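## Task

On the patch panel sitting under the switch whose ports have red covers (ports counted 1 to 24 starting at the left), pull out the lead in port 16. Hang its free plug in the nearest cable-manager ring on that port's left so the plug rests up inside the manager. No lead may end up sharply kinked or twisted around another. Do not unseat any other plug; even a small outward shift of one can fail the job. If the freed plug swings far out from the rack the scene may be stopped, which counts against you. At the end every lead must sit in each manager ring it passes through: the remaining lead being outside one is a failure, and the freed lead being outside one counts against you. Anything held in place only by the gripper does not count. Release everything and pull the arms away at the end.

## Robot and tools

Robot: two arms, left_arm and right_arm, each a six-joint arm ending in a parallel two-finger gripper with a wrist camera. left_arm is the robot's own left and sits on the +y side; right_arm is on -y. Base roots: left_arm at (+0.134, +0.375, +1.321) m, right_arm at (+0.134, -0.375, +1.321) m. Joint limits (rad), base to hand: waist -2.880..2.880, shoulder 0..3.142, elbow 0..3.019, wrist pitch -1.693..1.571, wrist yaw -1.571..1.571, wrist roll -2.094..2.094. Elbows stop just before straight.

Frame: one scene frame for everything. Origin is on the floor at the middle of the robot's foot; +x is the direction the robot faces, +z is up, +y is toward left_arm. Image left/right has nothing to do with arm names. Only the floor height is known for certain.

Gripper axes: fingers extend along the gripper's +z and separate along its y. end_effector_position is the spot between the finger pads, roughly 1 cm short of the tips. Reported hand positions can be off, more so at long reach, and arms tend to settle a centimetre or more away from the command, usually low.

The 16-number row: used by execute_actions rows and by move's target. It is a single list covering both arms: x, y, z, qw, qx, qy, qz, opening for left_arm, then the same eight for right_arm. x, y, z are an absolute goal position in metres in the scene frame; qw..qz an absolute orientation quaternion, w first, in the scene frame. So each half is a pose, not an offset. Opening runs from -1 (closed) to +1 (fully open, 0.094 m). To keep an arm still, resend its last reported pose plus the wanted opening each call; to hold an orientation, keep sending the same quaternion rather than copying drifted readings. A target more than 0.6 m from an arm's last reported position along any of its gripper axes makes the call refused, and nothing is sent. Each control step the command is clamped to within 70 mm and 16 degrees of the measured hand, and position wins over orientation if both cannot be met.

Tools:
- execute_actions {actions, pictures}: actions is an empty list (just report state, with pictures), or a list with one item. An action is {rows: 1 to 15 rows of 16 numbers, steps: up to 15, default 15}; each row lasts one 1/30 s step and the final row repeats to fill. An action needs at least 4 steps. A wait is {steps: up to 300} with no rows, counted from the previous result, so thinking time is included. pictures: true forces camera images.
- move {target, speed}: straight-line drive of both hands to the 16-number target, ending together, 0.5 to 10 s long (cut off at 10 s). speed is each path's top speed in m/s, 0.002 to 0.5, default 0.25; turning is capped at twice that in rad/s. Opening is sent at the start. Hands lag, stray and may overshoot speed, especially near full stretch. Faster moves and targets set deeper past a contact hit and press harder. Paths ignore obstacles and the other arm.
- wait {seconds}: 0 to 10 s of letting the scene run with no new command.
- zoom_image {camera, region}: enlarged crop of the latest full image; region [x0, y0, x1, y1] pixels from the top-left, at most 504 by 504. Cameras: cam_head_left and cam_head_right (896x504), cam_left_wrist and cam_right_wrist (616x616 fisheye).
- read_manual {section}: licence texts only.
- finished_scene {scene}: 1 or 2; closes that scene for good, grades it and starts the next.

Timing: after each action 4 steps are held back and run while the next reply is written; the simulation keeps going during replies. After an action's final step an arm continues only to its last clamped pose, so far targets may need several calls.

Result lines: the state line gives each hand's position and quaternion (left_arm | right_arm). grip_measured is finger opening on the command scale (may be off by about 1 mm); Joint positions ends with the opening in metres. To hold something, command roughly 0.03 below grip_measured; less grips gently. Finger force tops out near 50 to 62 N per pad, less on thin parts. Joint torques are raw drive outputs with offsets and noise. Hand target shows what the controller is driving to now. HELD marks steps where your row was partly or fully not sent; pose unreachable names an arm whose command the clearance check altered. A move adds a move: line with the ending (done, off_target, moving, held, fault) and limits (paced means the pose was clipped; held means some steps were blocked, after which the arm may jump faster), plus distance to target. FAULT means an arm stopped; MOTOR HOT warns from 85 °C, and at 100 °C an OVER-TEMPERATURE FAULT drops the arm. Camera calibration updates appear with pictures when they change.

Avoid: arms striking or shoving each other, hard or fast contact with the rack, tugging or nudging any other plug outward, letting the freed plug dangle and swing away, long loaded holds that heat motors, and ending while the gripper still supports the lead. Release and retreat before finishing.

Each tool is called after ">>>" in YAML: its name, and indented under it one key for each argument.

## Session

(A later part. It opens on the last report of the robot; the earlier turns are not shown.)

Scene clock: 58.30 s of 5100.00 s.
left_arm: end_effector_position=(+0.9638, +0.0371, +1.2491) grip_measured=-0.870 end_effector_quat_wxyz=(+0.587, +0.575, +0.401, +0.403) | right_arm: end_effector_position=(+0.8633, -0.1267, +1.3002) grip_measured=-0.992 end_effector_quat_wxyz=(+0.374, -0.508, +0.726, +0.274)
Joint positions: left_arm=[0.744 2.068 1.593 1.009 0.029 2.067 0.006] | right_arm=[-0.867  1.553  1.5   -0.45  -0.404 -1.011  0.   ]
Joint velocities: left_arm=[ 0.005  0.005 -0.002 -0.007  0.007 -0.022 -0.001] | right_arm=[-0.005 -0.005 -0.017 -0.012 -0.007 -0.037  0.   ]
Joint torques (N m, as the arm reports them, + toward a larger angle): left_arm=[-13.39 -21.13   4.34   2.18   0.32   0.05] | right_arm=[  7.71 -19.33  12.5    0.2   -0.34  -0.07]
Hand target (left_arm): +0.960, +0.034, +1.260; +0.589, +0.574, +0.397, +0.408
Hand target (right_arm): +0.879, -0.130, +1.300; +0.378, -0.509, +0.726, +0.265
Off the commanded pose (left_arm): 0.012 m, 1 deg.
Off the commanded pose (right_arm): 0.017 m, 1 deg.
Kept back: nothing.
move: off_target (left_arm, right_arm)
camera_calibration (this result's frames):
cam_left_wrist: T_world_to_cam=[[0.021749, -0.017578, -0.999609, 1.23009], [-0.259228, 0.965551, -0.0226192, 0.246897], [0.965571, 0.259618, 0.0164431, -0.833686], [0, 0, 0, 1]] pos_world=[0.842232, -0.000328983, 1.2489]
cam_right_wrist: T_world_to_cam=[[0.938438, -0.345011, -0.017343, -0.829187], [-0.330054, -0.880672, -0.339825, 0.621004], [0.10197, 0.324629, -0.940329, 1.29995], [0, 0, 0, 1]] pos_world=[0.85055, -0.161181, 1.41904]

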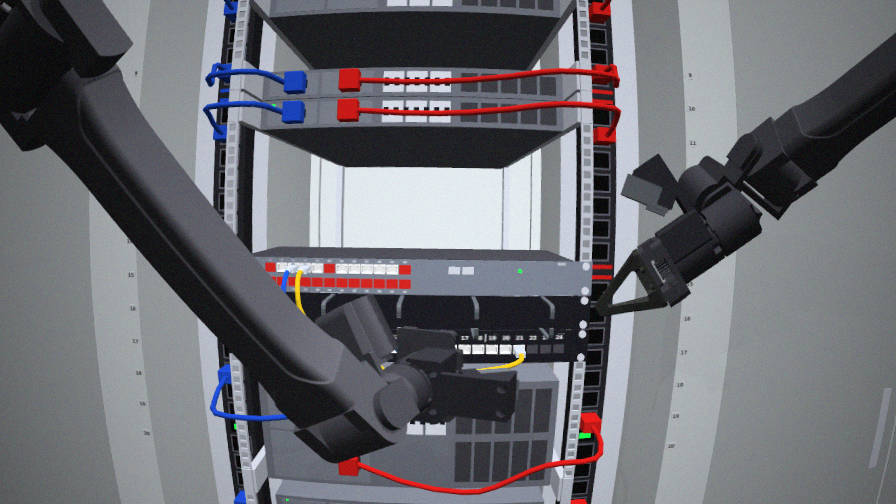

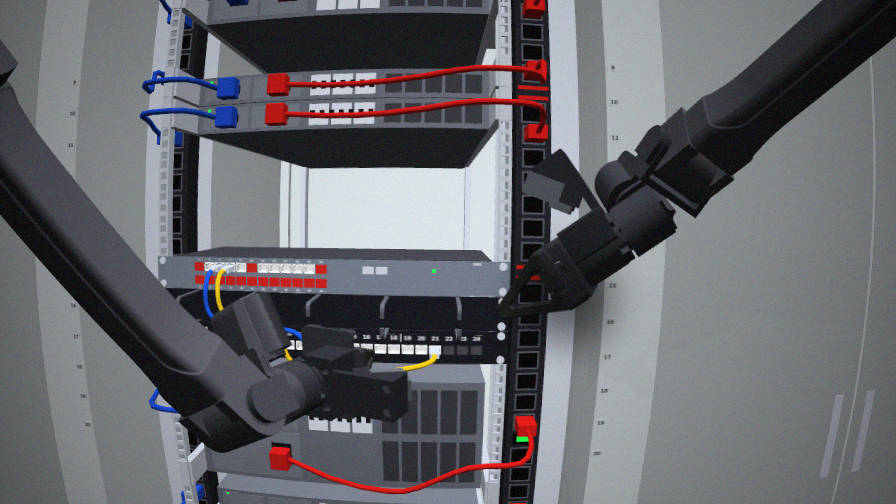

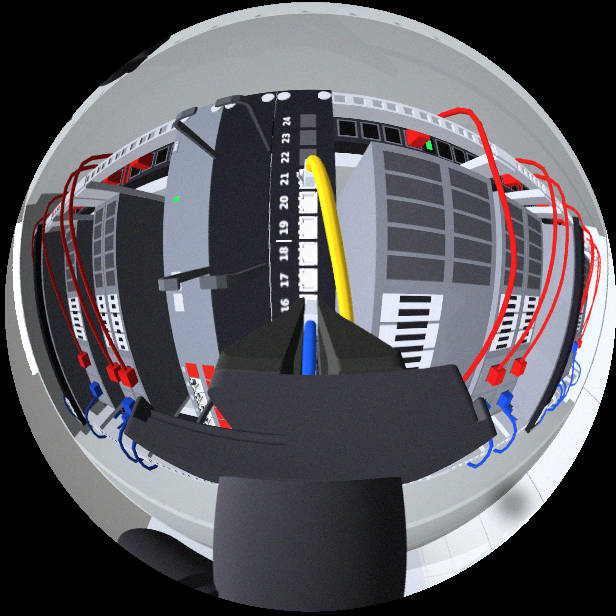

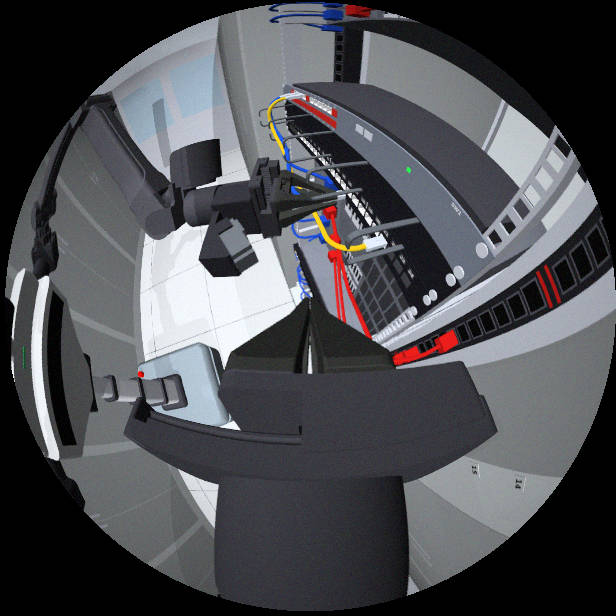

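Plug is out. Back and slightly left/up.

>>> move:
  target: [0.938,0.046,1.272,0.59,0.575,0.397,0.408,-0.9,0.88,-0.13,1.30,0.378,-0.509,0.726,0.265,-1]
  speed: 0.02

>>> move:
  target: [0.938,0.046,1.31,0.59,0.575,0.397,0.408,-0.9,0.88,-0.13,1.30,0.378,-0.509,0.726,0.265,-1]
  speed: 0.02

>>> zoom_image:
  camera: "cam_right_wrist"
  region: [220, 80, 420, 260]

Scene clock: 60.53 s of 5100.00 s.
left_arm: end_effector_position=(+0.9373, +0.0441, +1.2523) grip_measured=-0.870 end_effector_quat_wxyz=(+0.585, +0.582, +0.402, +0.396) | right_arm: end_effector_position=(+0.8633, -0.1267, +1.3002) grip_measured=-0.992 end_effector_quat_wxyz=(+0.374, -0.508, +0.726, +0.274)
Joint positions: left_arm=[0.739 2.017 1.481 1.05  0.026 2.068 0.006] | right_arm=[-0.867  1.553  1.5   -0.45  -0.404 -1.011  0.   ]
Joint velocities: left_arm=[-0.005 -0.005 -0.007 -0.002  0.051 -0.051  0.002] | right_arm=[-0.024 -0.015  0.002 -0.002  0.037  0.007 -0.001]
Joint torques (N m, as the arm reports them, + toward a larger angle): left_arm=[-12.94 -20.93   4.17   2.38   0.32   0.05] | right_arm=[  7.49 -19.37  12.59   0.25  -0.36  -0.09]
Hand target (left_arm): +0.938, +0.045, +1.271; +0.589, +0.574, +0.397, +0.407
Hand target (right_arm): +0.879, -0.130, +1.300; +0.378, -0.509, +0.726, +0.265
Off the commanded pose (left_arm): 0.020 m, 2 deg.
Off the commanded pose (right_arm): 0.017 m, 1 deg.
Kept back: nothing.
move: off_target (left_arm, right_arm)
camera_calibration (this result's frames):
cam_left_wrist: T_world_to_cam=[[0.00539157, -0.0142758, -0.999884, 1.24948], [-0.249395, 0.968283, -0.0151695, 0.214686], [0.968387, 0.249448, 0.00166024, -0.793619], [0, 0, 0, 1]] pos_world=[0.815335, 0.00792723, 1.25391]
cam_right_wrist: T_world_to_cam=[[0.938438, -0.345011, -0.017343, -0.829187], [-0.330054, -0.880672, -0.339825, 0.621004], [0.10197, 0.324629, -0.940329, 1.29995], [0, 0, 0, 1]] pos_world=[0.85055, -0.161181, 1.41904]

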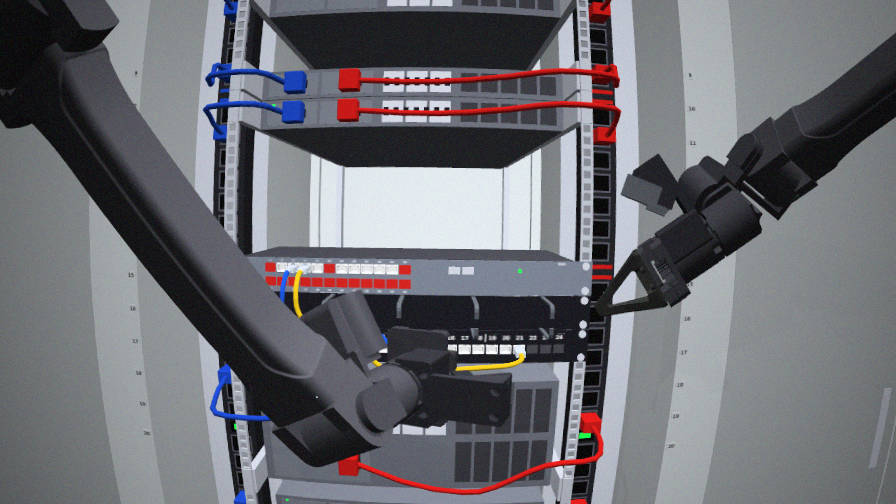

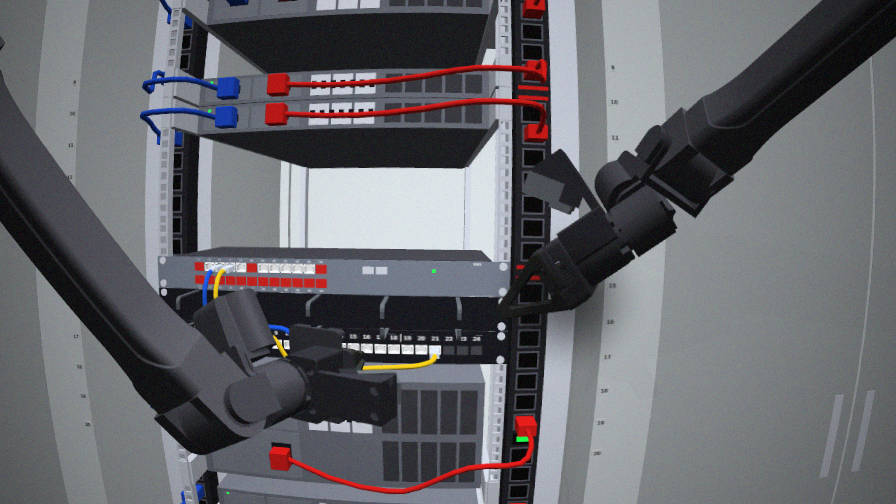

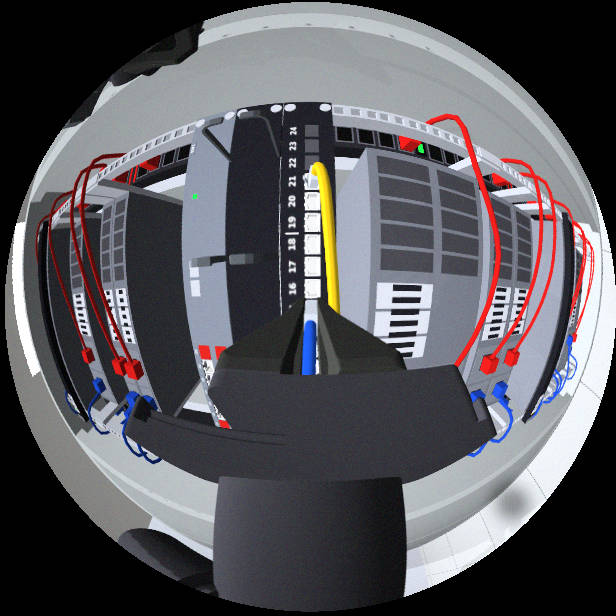

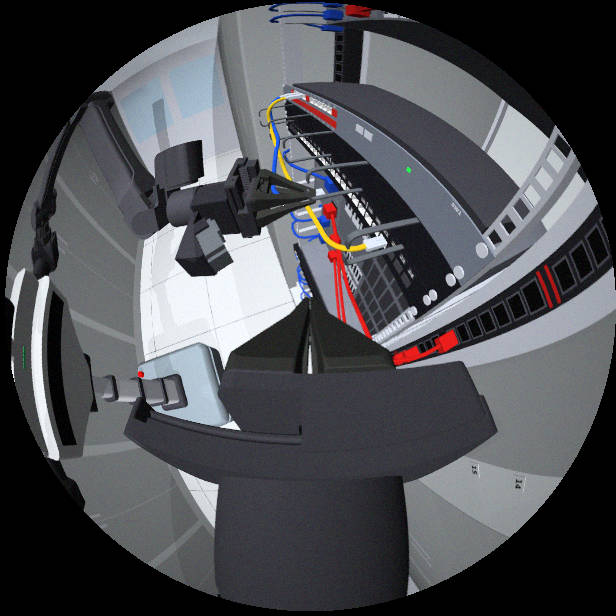

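Scene clock: 63.73 s of 5100.00 s.
left_arm: end_effector_position=(+0.9370, +0.0446, +1.2956) grip_measured=-0.870 end_effector_quat_wxyz=(+0.592, +0.572, +0.403, +0.399) | right_arm: end_effector_position=(+0.8633, -0.1267, +1.3002) grip_measured=-0.992 end_effector_quat_wxyz=(+0.374, -0.508, +0.726, +0.274)
Joint positions: left_arm=[0.707 1.942 1.444 1.033 0.003 2.072 0.006] | right_arm=[-0.867  1.553  1.5   -0.45  -0.404 -1.011  0.   ]
Joint velocities: left_arm=[-0.015 -0.005  0.012  0.007  0.037  0.037 -0.   ] | right_arm=[-0.015 -0.024  0.002  0.007 -0.022  0.037 -0.   ]
Joint torques (N m, as the arm reports them, + toward a larger angle): left_arm=[-12.5  -20.78   4.5    1.63   0.3    0.07] | right_arm=[  7.84 -19.81  12.52   0.2   -0.35  -0.13]
Hand target (left_arm): +0.937, +0.047, +1.310; +0.592, +0.572, +0.399, +0.404
Hand target (right_arm): +0.879, -0.130, +1.300; +0.378, -0.509, +0.726, +0.265
Off the commanded pose (left_arm): 0.014 m, 1 deg.
Off the commanded pose (right_arm): 0.017 m, 1 deg.
joint sent to its limit (left arm) — the command would take joint 6 (wrist roll) past its upper limit, so that joint was sent only as far as its limit.
Kept back: nothing.
move: off_target (left_arm, right_arm)
camera_calibration (this result's frames):
cam_left_wrist: T_world_to_cam=[[0.0201819, -0.0322903, -0.999275, 1.27897], [-0.254577, 0.966368, -0.0363685, 0.247219], [0.966842, 0.255126, 0.0112828, -0.804763], [0, 0, 0, 1]] pos_world=[0.815203, 0.0077103, 1.29611]
cam_right_wrist: T_world_to_cam=[[0.938438, -0.345011, -0.017343, -0.829187], [-0.330054, -0.880672, -0.339825, 0.621004], [0.10197, 0.324629, -0.940329, 1.29995], [0, 0, 0, 1]] pos_world=[0.85055, -0.161181, 1.41904]

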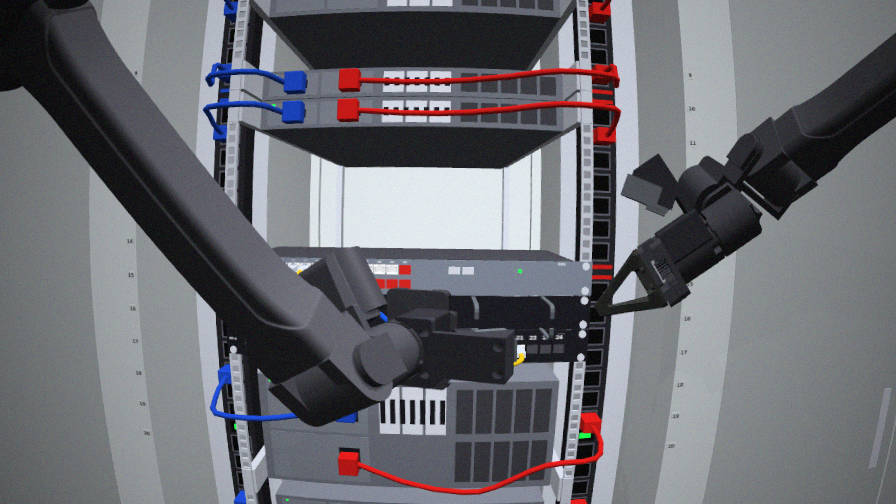

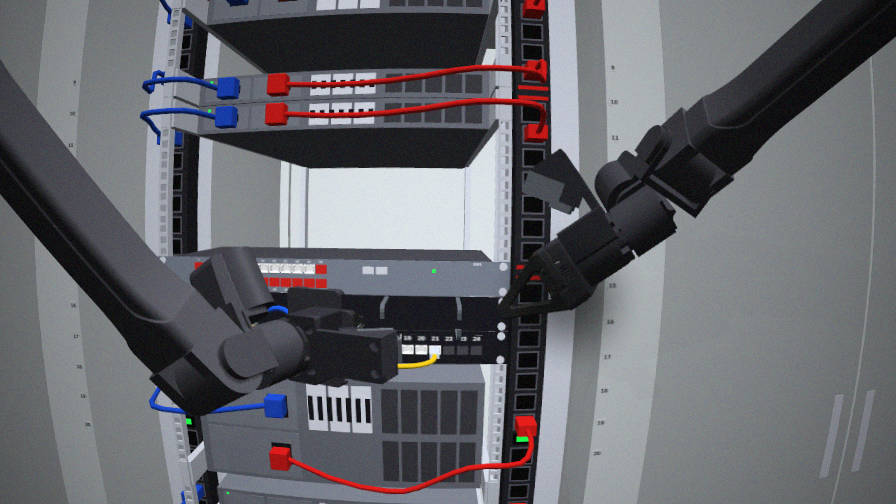

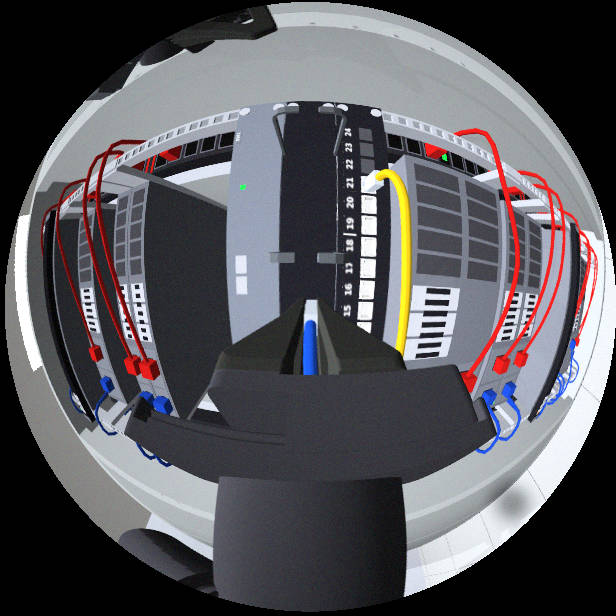

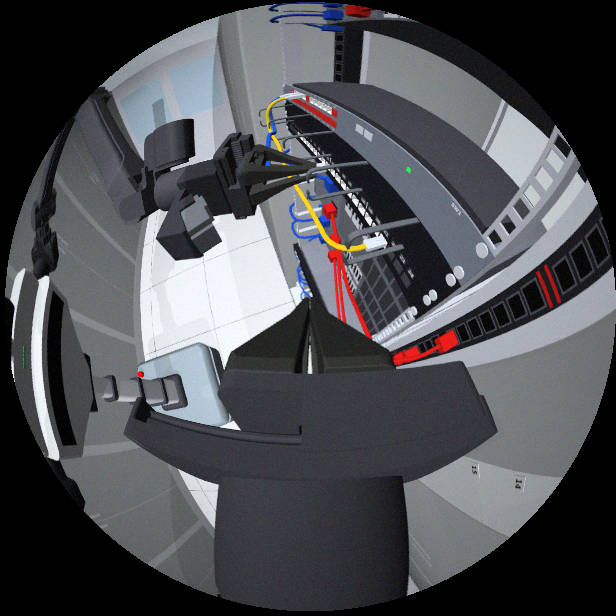

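Region (220, 80, 420, 260) of cam_right_wrist's 616x616 image, scaled by 2.520, with more detail than that image has; it fills the top 454 rows of this view, and the rest is white.

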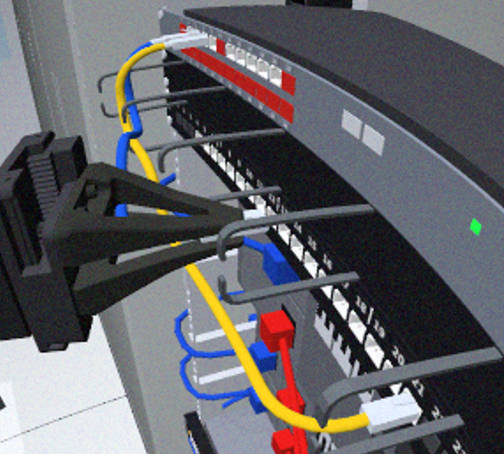

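>>> move:
  target: [0.968,0.045,1.262,0.59,0.575,0.397,0.408,-0.9,0.9,-0.05,1.39,0.378,-0.509,0.726,0.265,-1]
  speed: 0.05

>>> zoom_image:
  camera: "cam_right_wrist"
  region: [200, 120, 400, 300]

>>> zoom_image:
  camera: "cam_head_right"
  region: [200, 250, 400, 380]

Scene clock: 70.97 s of 5100.00 s.
left_arm: end_effector_position=(+0.9562, +0.0380, +1.2869) grip_measured=-0.870 end_effector_quat_wxyz=(+0.600, +0.570, +0.393, +0.401) | right_arm: end_effector_position=(+0.8888, -0.0553, +1.3805) grip_measured=-0.992 end_effector_quat_wxyz=(+0.372, -0.515, +0.726, +0.264)
Joint positions: left_arm=[0.721 1.994 1.532 1.012 0.038 2.072 0.006] | right_arm=[-0.691  1.598  1.709 -0.589 -0.231 -0.944  0.   ]
Joint velocities: left_arm=[-0.005  0.005  0.002 -0.002  0.007 -0.037  0.   ] | right_arm=[-0.005  0.005 -0.012 -0.007 -0.007  0.022  0.   ]
Joint torques (N m, as the arm reports them, + toward a larger angle): left_arm=[ -9.87 -16.63   8.58   1.62   0.53  -0.06] | right_arm=[ 10.71 -19.09  13.67   0.4   -0.28   0.1 ]
Hand target (left_arm): +0.966, +0.046, +1.263; +0.589, +0.574, +0.396, +0.407
Hand target (right_arm): +0.900, -0.049, +1.389; +0.378, -0.511, +0.726, +0.264
Off the commanded pose (left_arm): 0.028 m, 2 deg.
Off the commanded pose (right_arm): 0.016 m, 1 deg.
Kept back: nothing.
After step 90, 1.43 s passed at rest.
move: off_target (left_arm, right_arm)
camera_calibration (this result's frames):
cam_left_wrist: T_world_to_cam=[[0.0442336, -0.0336941, -0.998453, 1.24559], [-0.241008, 0.969552, -0.043396, 0.25411], [0.969515, 0.242555, 0.0347662, -0.853917], [0, 0, 0, 1]] pos_world=[0.834031, 0.00271734, 1.28438]
cam_right_wrist: T_world_to_cam=[[0.939934, -0.341348, 0.00229339, -0.855311], [-0.322186, -0.889348, -0.324432, 0.690939], [0.112784, 0.304206, -0.945906, 1.34665], [0, 0, 0, 1]] pos_world=[0.874666, -0.0871318, 1.49993]

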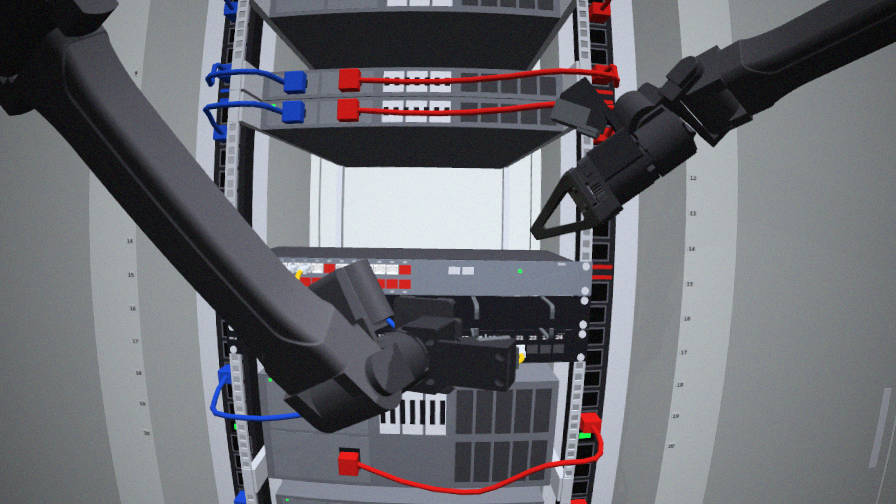

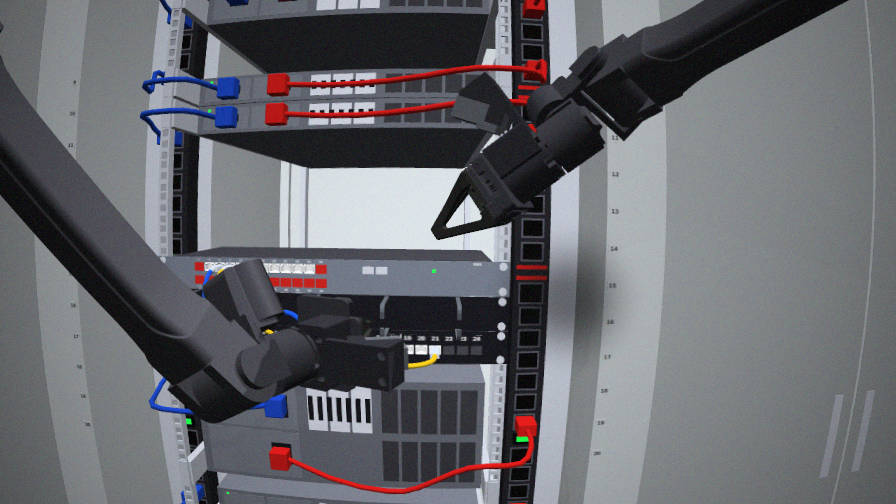

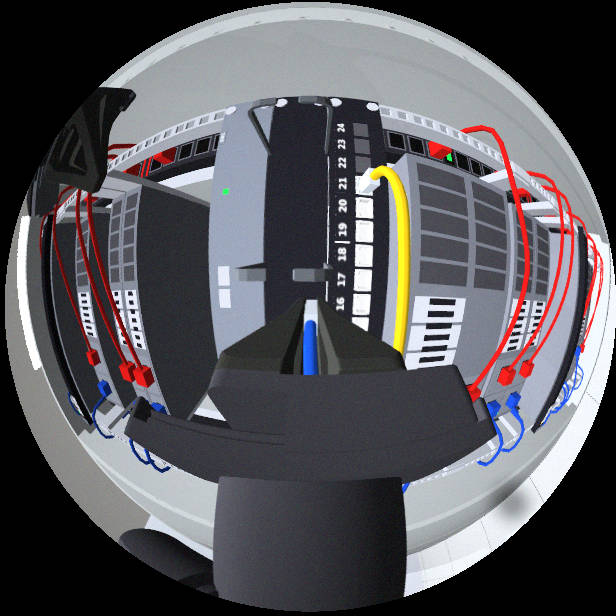

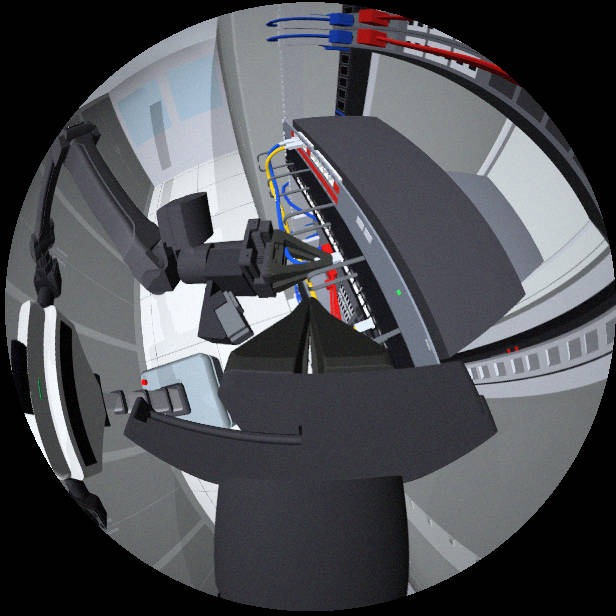

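Region (200, 120, 400, 300) of cam_right_wrist's 616x616 image, scaled by 2.520, with more detail than that image has; it fills the top 454 rows of this view, and the rest is white.

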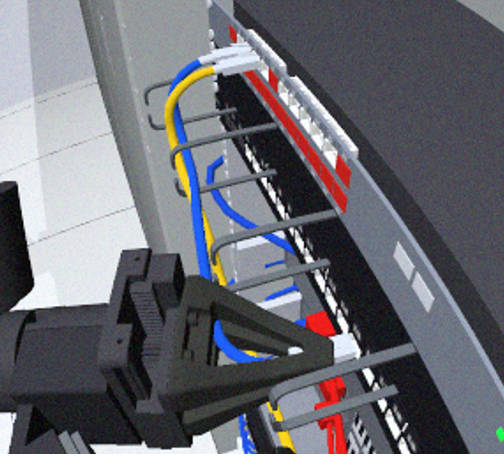

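Region (200, 250, 400, 380) of cam_head_right's 896x504 image, scaled by 2.520, with more detail than that image has; it fills the top 328 rows of this view, and the rest is white.

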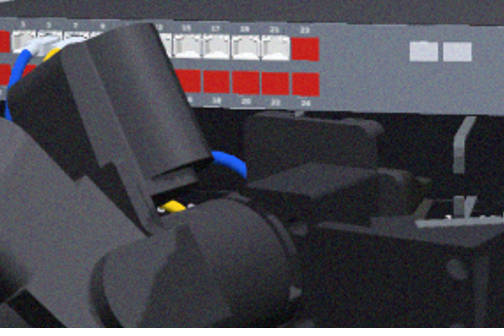

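>>> move:
  target: [0.978,0.038,1.284,0.605,0.59,0.372,0.383,-0.9,0.9,-0.05,1.39,0.378,-0.509,0.726,0.265,-1]
  speed: 0.015

>>> zoom_image:
  camera: "cam_right_wrist"
  region: [230, 160, 370, 290]

>>> zoom_image:
  camera: "cam_head_left"
  region: [330, 270, 490, 370]

Scene clock: 73.73 s of 5100.00 s.
left_arm: end_effector_position=(+0.9562, +0.0219, +1.2789) grip_measured=-0.870 end_effector_quat_wxyz=(+0.608, +0.598, +0.372, +0.366) | right_arm: end_effector_position=(+0.8885, -0.0549, +1.3798) grip_measured=-0.992 end_effector_quat_wxyz=(+0.371, -0.514, +0.727, +0.265)
Joint positions: left_arm=[0.724 1.994 1.553 0.914 0.106 2.072 0.006] | right_arm=[-0.691  1.599  1.709 -0.59  -0.231 -0.939  0.   ]
Joint velocities: left_arm=[ 0.005 -0.024 -0.017 -0.007 -0.022  0.051  0.001] | right_arm=[-0.015 -0.005 -0.007  0.007  0.037 -0.007 -0.   ]
Joint torques (N m, as the arm reports them, + toward a larger angle): left_arm=[-10.6  -19.79   8.79   1.5    0.61  -0.02] | right_arm=[ 10.38 -19.88  13.01   0.37  -0.43   0.08]
Hand target (left_arm): +0.976, +0.039, +1.285; +0.605, +0.591, +0.372, +0.383
Hand target (right_arm): +0.900, -0.050, +1.390; +0.378, -0.509, +0.726, +0.265
Off the commanded pose (left_arm): 0.028 m, 2 deg.
Off the commanded pose (right_arm): 0.016 m, 1 deg.
Kept back: nothing.
move: off_target (left_arm, right_arm)
camera_calibration (this result's frames):
cam_left_wrist: T_world_to_cam=[[0.00905531, -0.0234057, -0.999685, 1.27204], [-0.149282, 0.988491, -0.0244958, 0.157074], [0.988753, 0.149457, 0.00545704, -0.828566], [0, 0, 0, 1]] pos_world=[0.831177, -0.00165847, 1.28001]
cam_right_wrist: T_world_to_cam=[[0.93936, -0.342927, -0.00208609, -0.848433], [-0.325116, -0.888602, -0.323553, 0.692348], [0.109101, 0.304611, -0.946208, 1.34955], [0, 0, 0, 1]] pos_world=[0.874839, -0.0868184, 1.4992]

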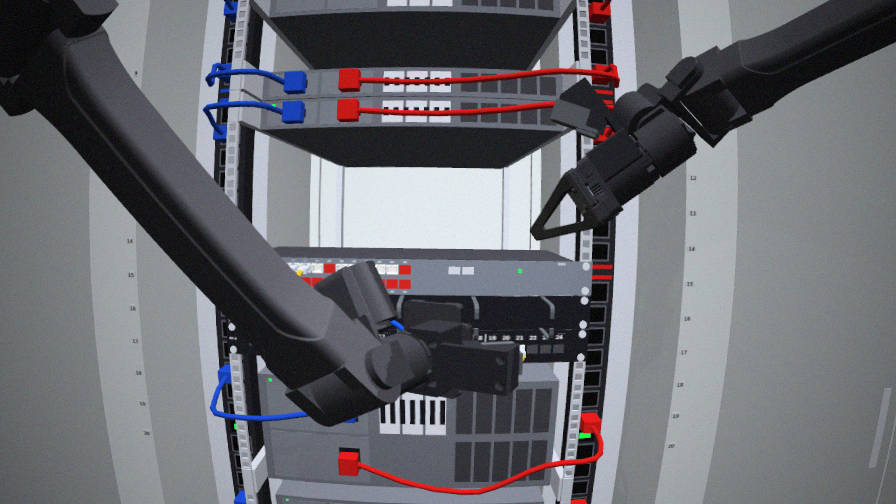

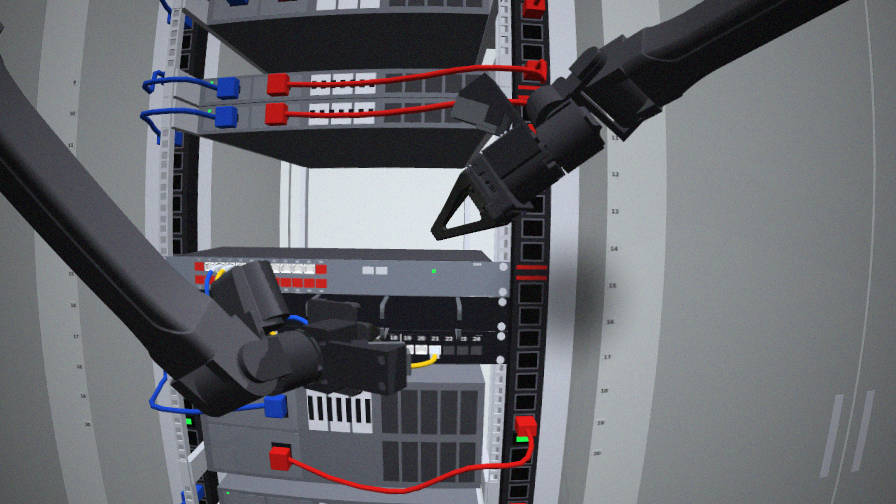

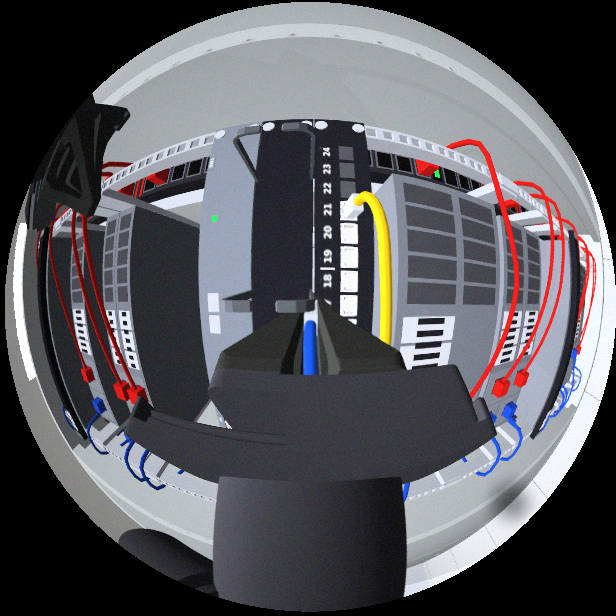

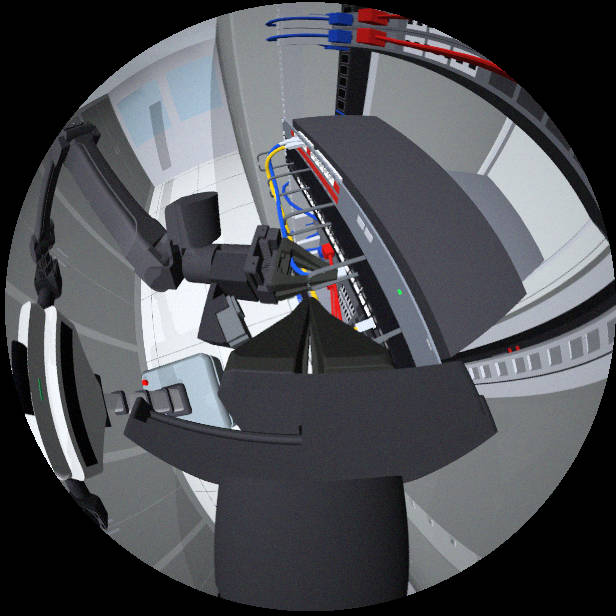

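Region (230, 160, 370, 290) of cam_right_wrist's 616x616 image, scaled by 3.600, with more detail than that image has; it fills the top 468 rows of this view, and the rest is white.

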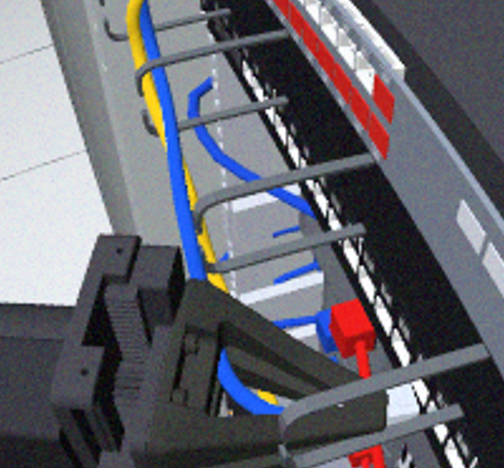

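Region (330, 270, 490, 370) of cam_head_left's 896x504 image, scaled by 3.150, with more detail than that image has; it fills the top 315 rows of this view, and the rest is white.

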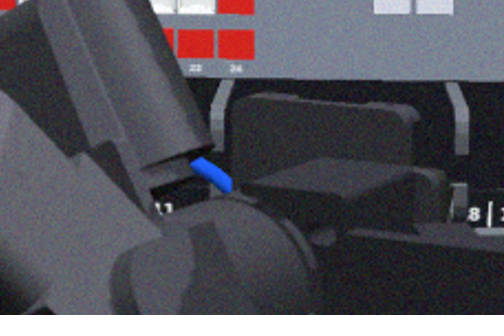

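>>> move:
  target: [0.988,0.046,1.291,0.605,0.59,0.372,0.383,-0.9,0.9,-0.05,1.39,0.378,-0.509,0.726,0.265,-1]
  speed: 0.015

>>> zoom_image:
  camera: "cam_right_wrist"
  region: [230, 160, 370, 290]

>>> zoom_image:
  camera: "cam_head_left"
  region: [330, 270, 490, 370]

Scene clock: 76.97 s of 5100.00 s.
left_arm: end_effector_position=(+0.9599, +0.0224, +1.2765) grip_measured=-0.870 end_effector_quat_wxyz=(+0.607, +0.604, +0.371, +0.361) | right_arm: end_effector_position=(+0.8885, -0.0549, +1.3798) grip_measured=-0.992 end_effector_quat_wxyz=(+0.371, -0.514, +0.727, +0.265)
Joint positions: left_arm=[0.73  1.994 1.564 0.887 0.116 2.072 0.006] | right_arm=[-0.691  1.599  1.709 -0.59  -0.231 -0.939  0.   ]
Joint velocities: left_arm=[-0.015 -0.015 -0.007  0.002 -0.037  0.007  0.   ] | right_arm=[-0.015 -0.005 -0.007  0.002 -0.066  0.022  0.   ]
Joint torques (N m, as the arm reports them, + toward a larger angle): left_arm=[-10.24 -20.97   8.91   1.55   0.57  -0.07] | right_arm=[ 10.77 -19.98  13.01   0.38  -0.41   0.11]
Hand target (left_arm): +0.985, +0.047, +1.292; +0.605, +0.590, +0.372, +0.383
Hand target (right_arm): +0.900, -0.050, +1.390; +0.378, -0.509, +0.726, +0.265
Off the commanded pose (left_arm): 0.039 m, 3 deg.
Off the commanded pose (right_arm): 0.016 m, 1 deg.
Kept back: nothing.
move: off_target (left_arm, right_arm)
camera_calibration (this result's frames):
cam_left_wrist: T_world_to_cam=[[-0.000371227, -0.0178438, -0.999841, 1.27881], [-0.138033, 0.990271, -0.0176218, 0.137442], [0.990428, 0.138004, -0.00283065, -0.823032], [0, 0, 0, 1]] pos_world=[0.8346, 0.000295703, 1.2787]
cam_right_wrist: T_world_to_cam=[[0.93936, -0.342927, -0.00208609, -0.848433], [-0.325116, -0.888602, -0.323553, 0.692348], [0.109101, 0.304611, -0.946208, 1.34955], [0, 0, 0, 1]] pos_world=[0.874839, -0.0868184, 1.4992]

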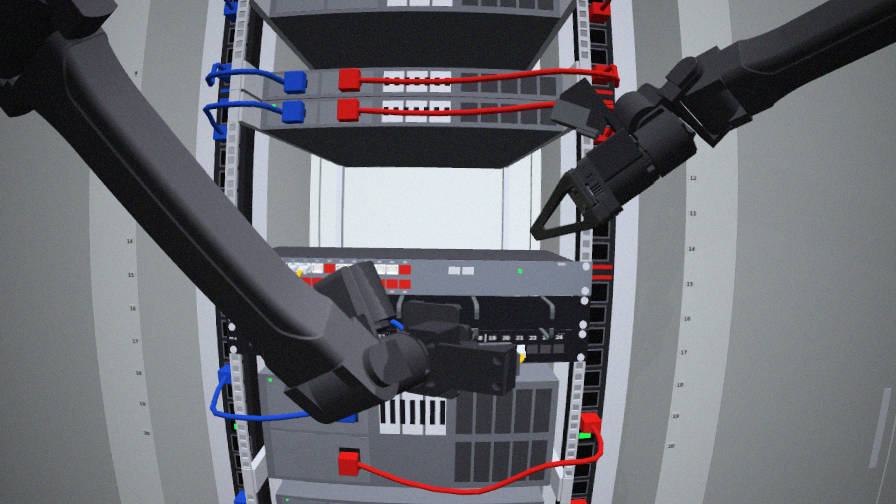

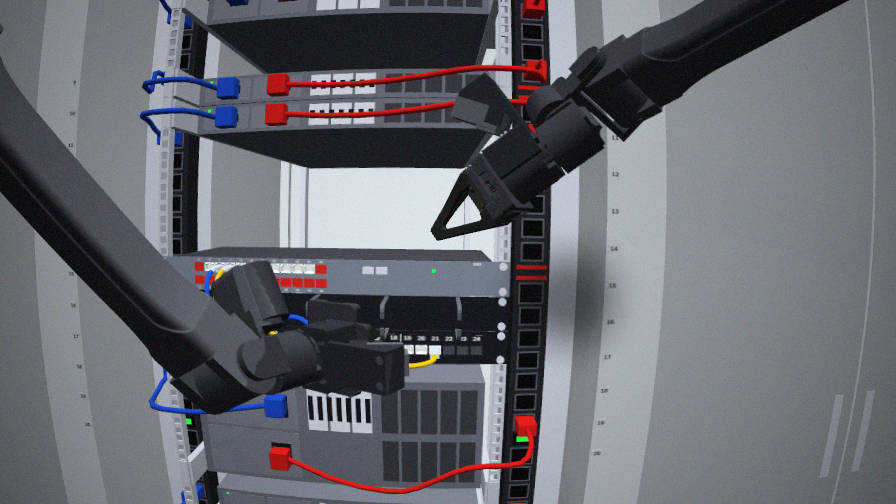

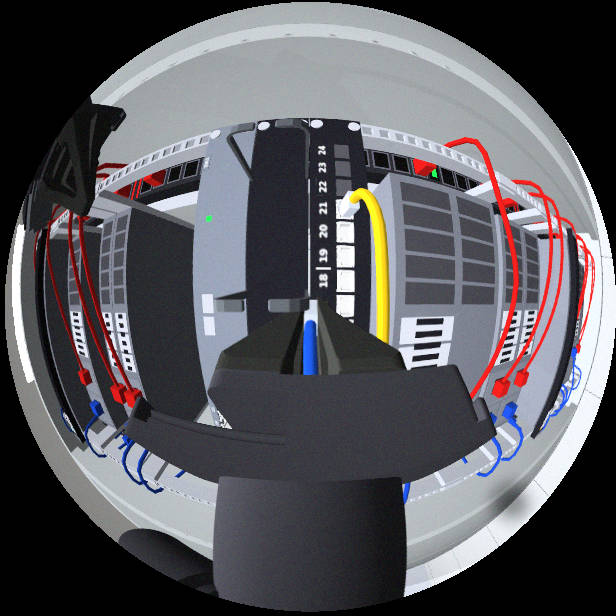

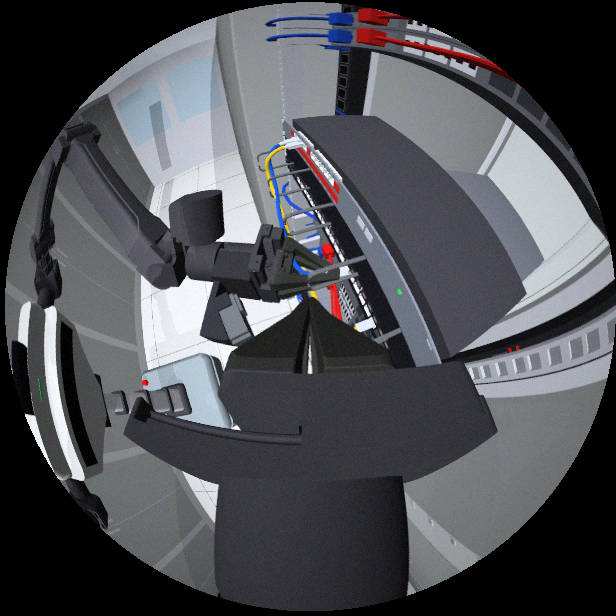

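Region (230, 160, 370, 290) of cam_right_wrist's 616x616 image, scaled by 3.600, with more detail than that image has; it fills the top 468 rows of this view, and the rest is white.

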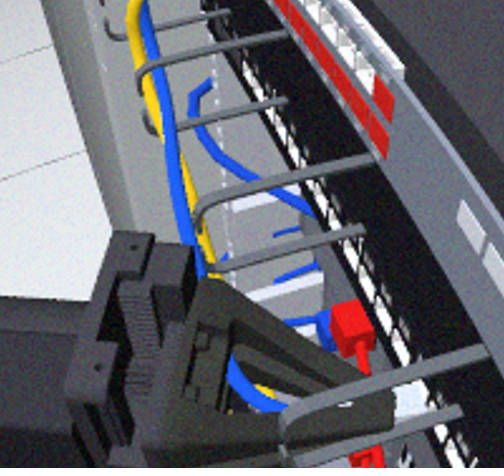

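Region (330, 270, 490, 370) of cam_head_left's 896x504 image, scaled by 3.150, with more detail than that image has; it fills the top 315 rows of this view, and the rest is white.

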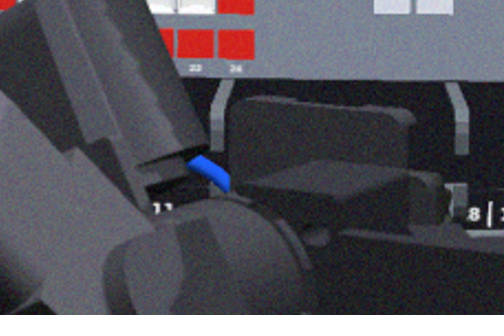

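Cable is against the lower hook; raise.

>>> move:
  target: [0.99,0.046,1.303,0.605,0.59,0.372,0.383,-0.9,0.9,-0.05,1.39,0.378,-0.509,0.726,0.265,-1]
  speed: 0.02

>>> zoom_image:
  camera: "cam_right_wrist"
  region: [230, 160, 370, 290]

>>> zoom_image:
  camera: "cam_head_left"
  region: [330, 270, 490, 370]

Scene clock: 79.83 s of 5100.00 s.
left_arm: end_effector_position=(+0.9619, +0.0239, +1.2800) grip_measured=-0.869 end_effector_quat_wxyz=(+0.605, +0.606, +0.371, +0.358) | right_arm: end_effector_position=(+0.8885, -0.0549, +1.3798) grip_measured=-0.992 end_effector_quat_wxyz=(+0.371, -0.514, +0.727, +0.265)
Joint positions: left_arm=[0.73  1.984 1.564 0.868 0.115 2.072 0.006] | right_arm=[-0.691  1.599  1.709 -0.59  -0.231 -0.939  0.   ]
Joint velocities: left_arm=[ 0.005 -0.005  0.002 -0.022 -0.066  0.066 -0.001] | right_arm=[-0.005  0.005  0.007  0.002 -0.022  0.037 -0.   ]
Joint torques (N m, as the arm reports them, + toward a larger angle): left_arm=[-10.82 -21.46   8.83   1.56   0.34  -0.03] | right_arm=[ 10.8  -20.    13.03   0.53  -0.37   0.06]
Hand target (left_arm): +0.987, +0.047, +1.304; +0.605, +0.590, +0.372, +0.383
Hand target (right_arm): +0.900, -0.050, +1.390; +0.378, -0.509, +0.726, +0.265
Off the commanded pose (left_arm): 0.043 m, 3 deg.
Off the commanded pose (right_arm): 0.016 m, 1 deg.
Kept back: nothing.
move: off_target (left_arm, right_arm)
camera_calibration (this result's frames):
cam_left_wrist: T_world_to_cam=[[-0.0076344, -0.0151453, -0.999856, 1.28923], [-0.134736, 0.990783, -0.0139791, 0.128474], [0.990852, 0.134609, -0.00960464, -0.816893], [0, 0, 0, 1]] pos_world=[0.836573, 0.00219741, 1.28299]
cam_right_wrist: T_world_to_cam=[[0.93936, -0.342927, -0.00208609, -0.848433], [-0.325116, -0.888602, -0.323553, 0.692348], [0.109101, 0.304611, -0.946208, 1.34955], [0, 0, 0, 1]] pos_world=[0.874839, -0.0868184, 1.4992]

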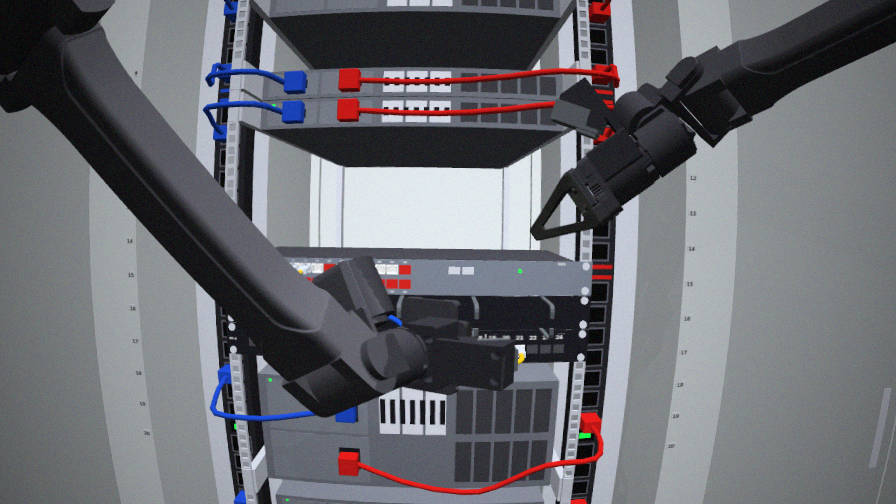

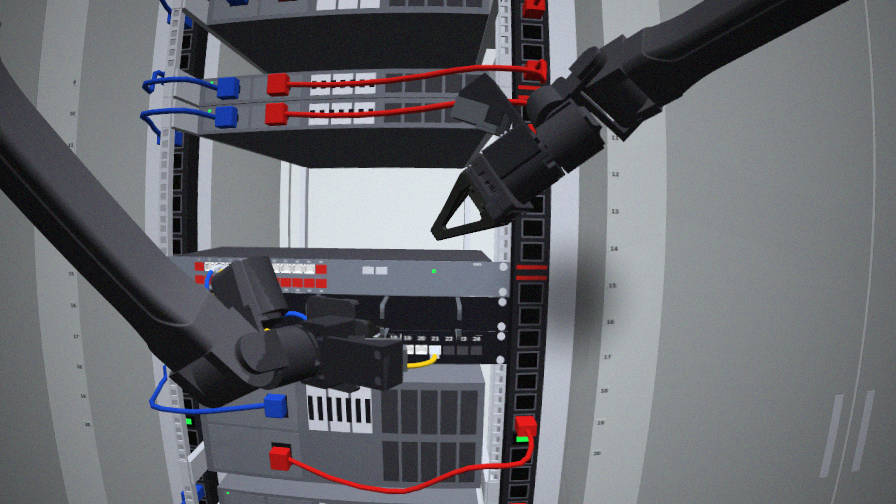

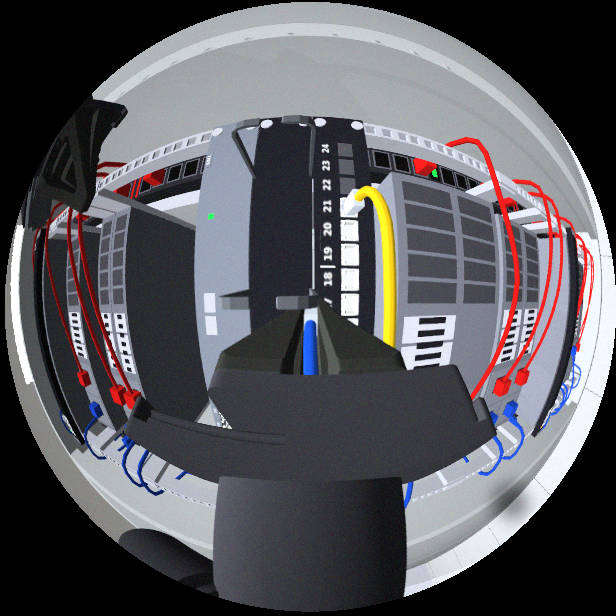

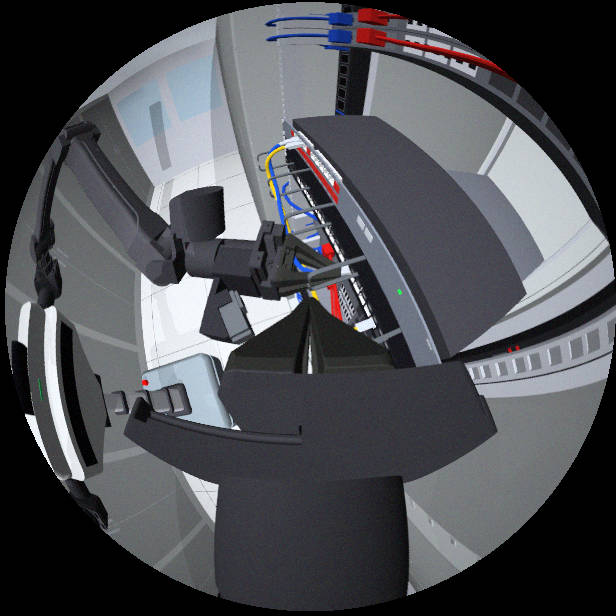

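Region (230, 160, 370, 290) of cam_right_wrist's 616x616 image, scaled by 3.600, with more detail than that image has; it fills the top 468 rows of this view, and the rest is white.

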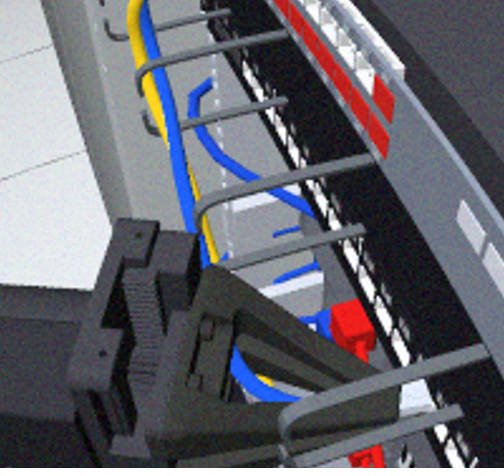

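Region (330, 270, 490, 370) of cam_head_left's 896x504 image, scaled by 3.150, with more detail than that image has; it fills the top 315 rows of this view, and the rest is white.

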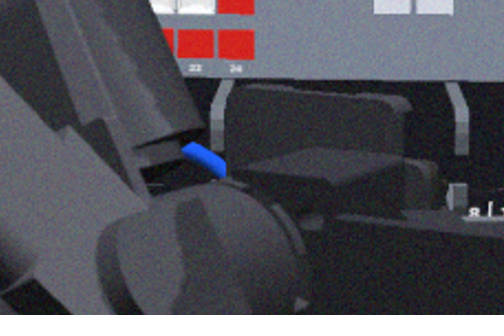

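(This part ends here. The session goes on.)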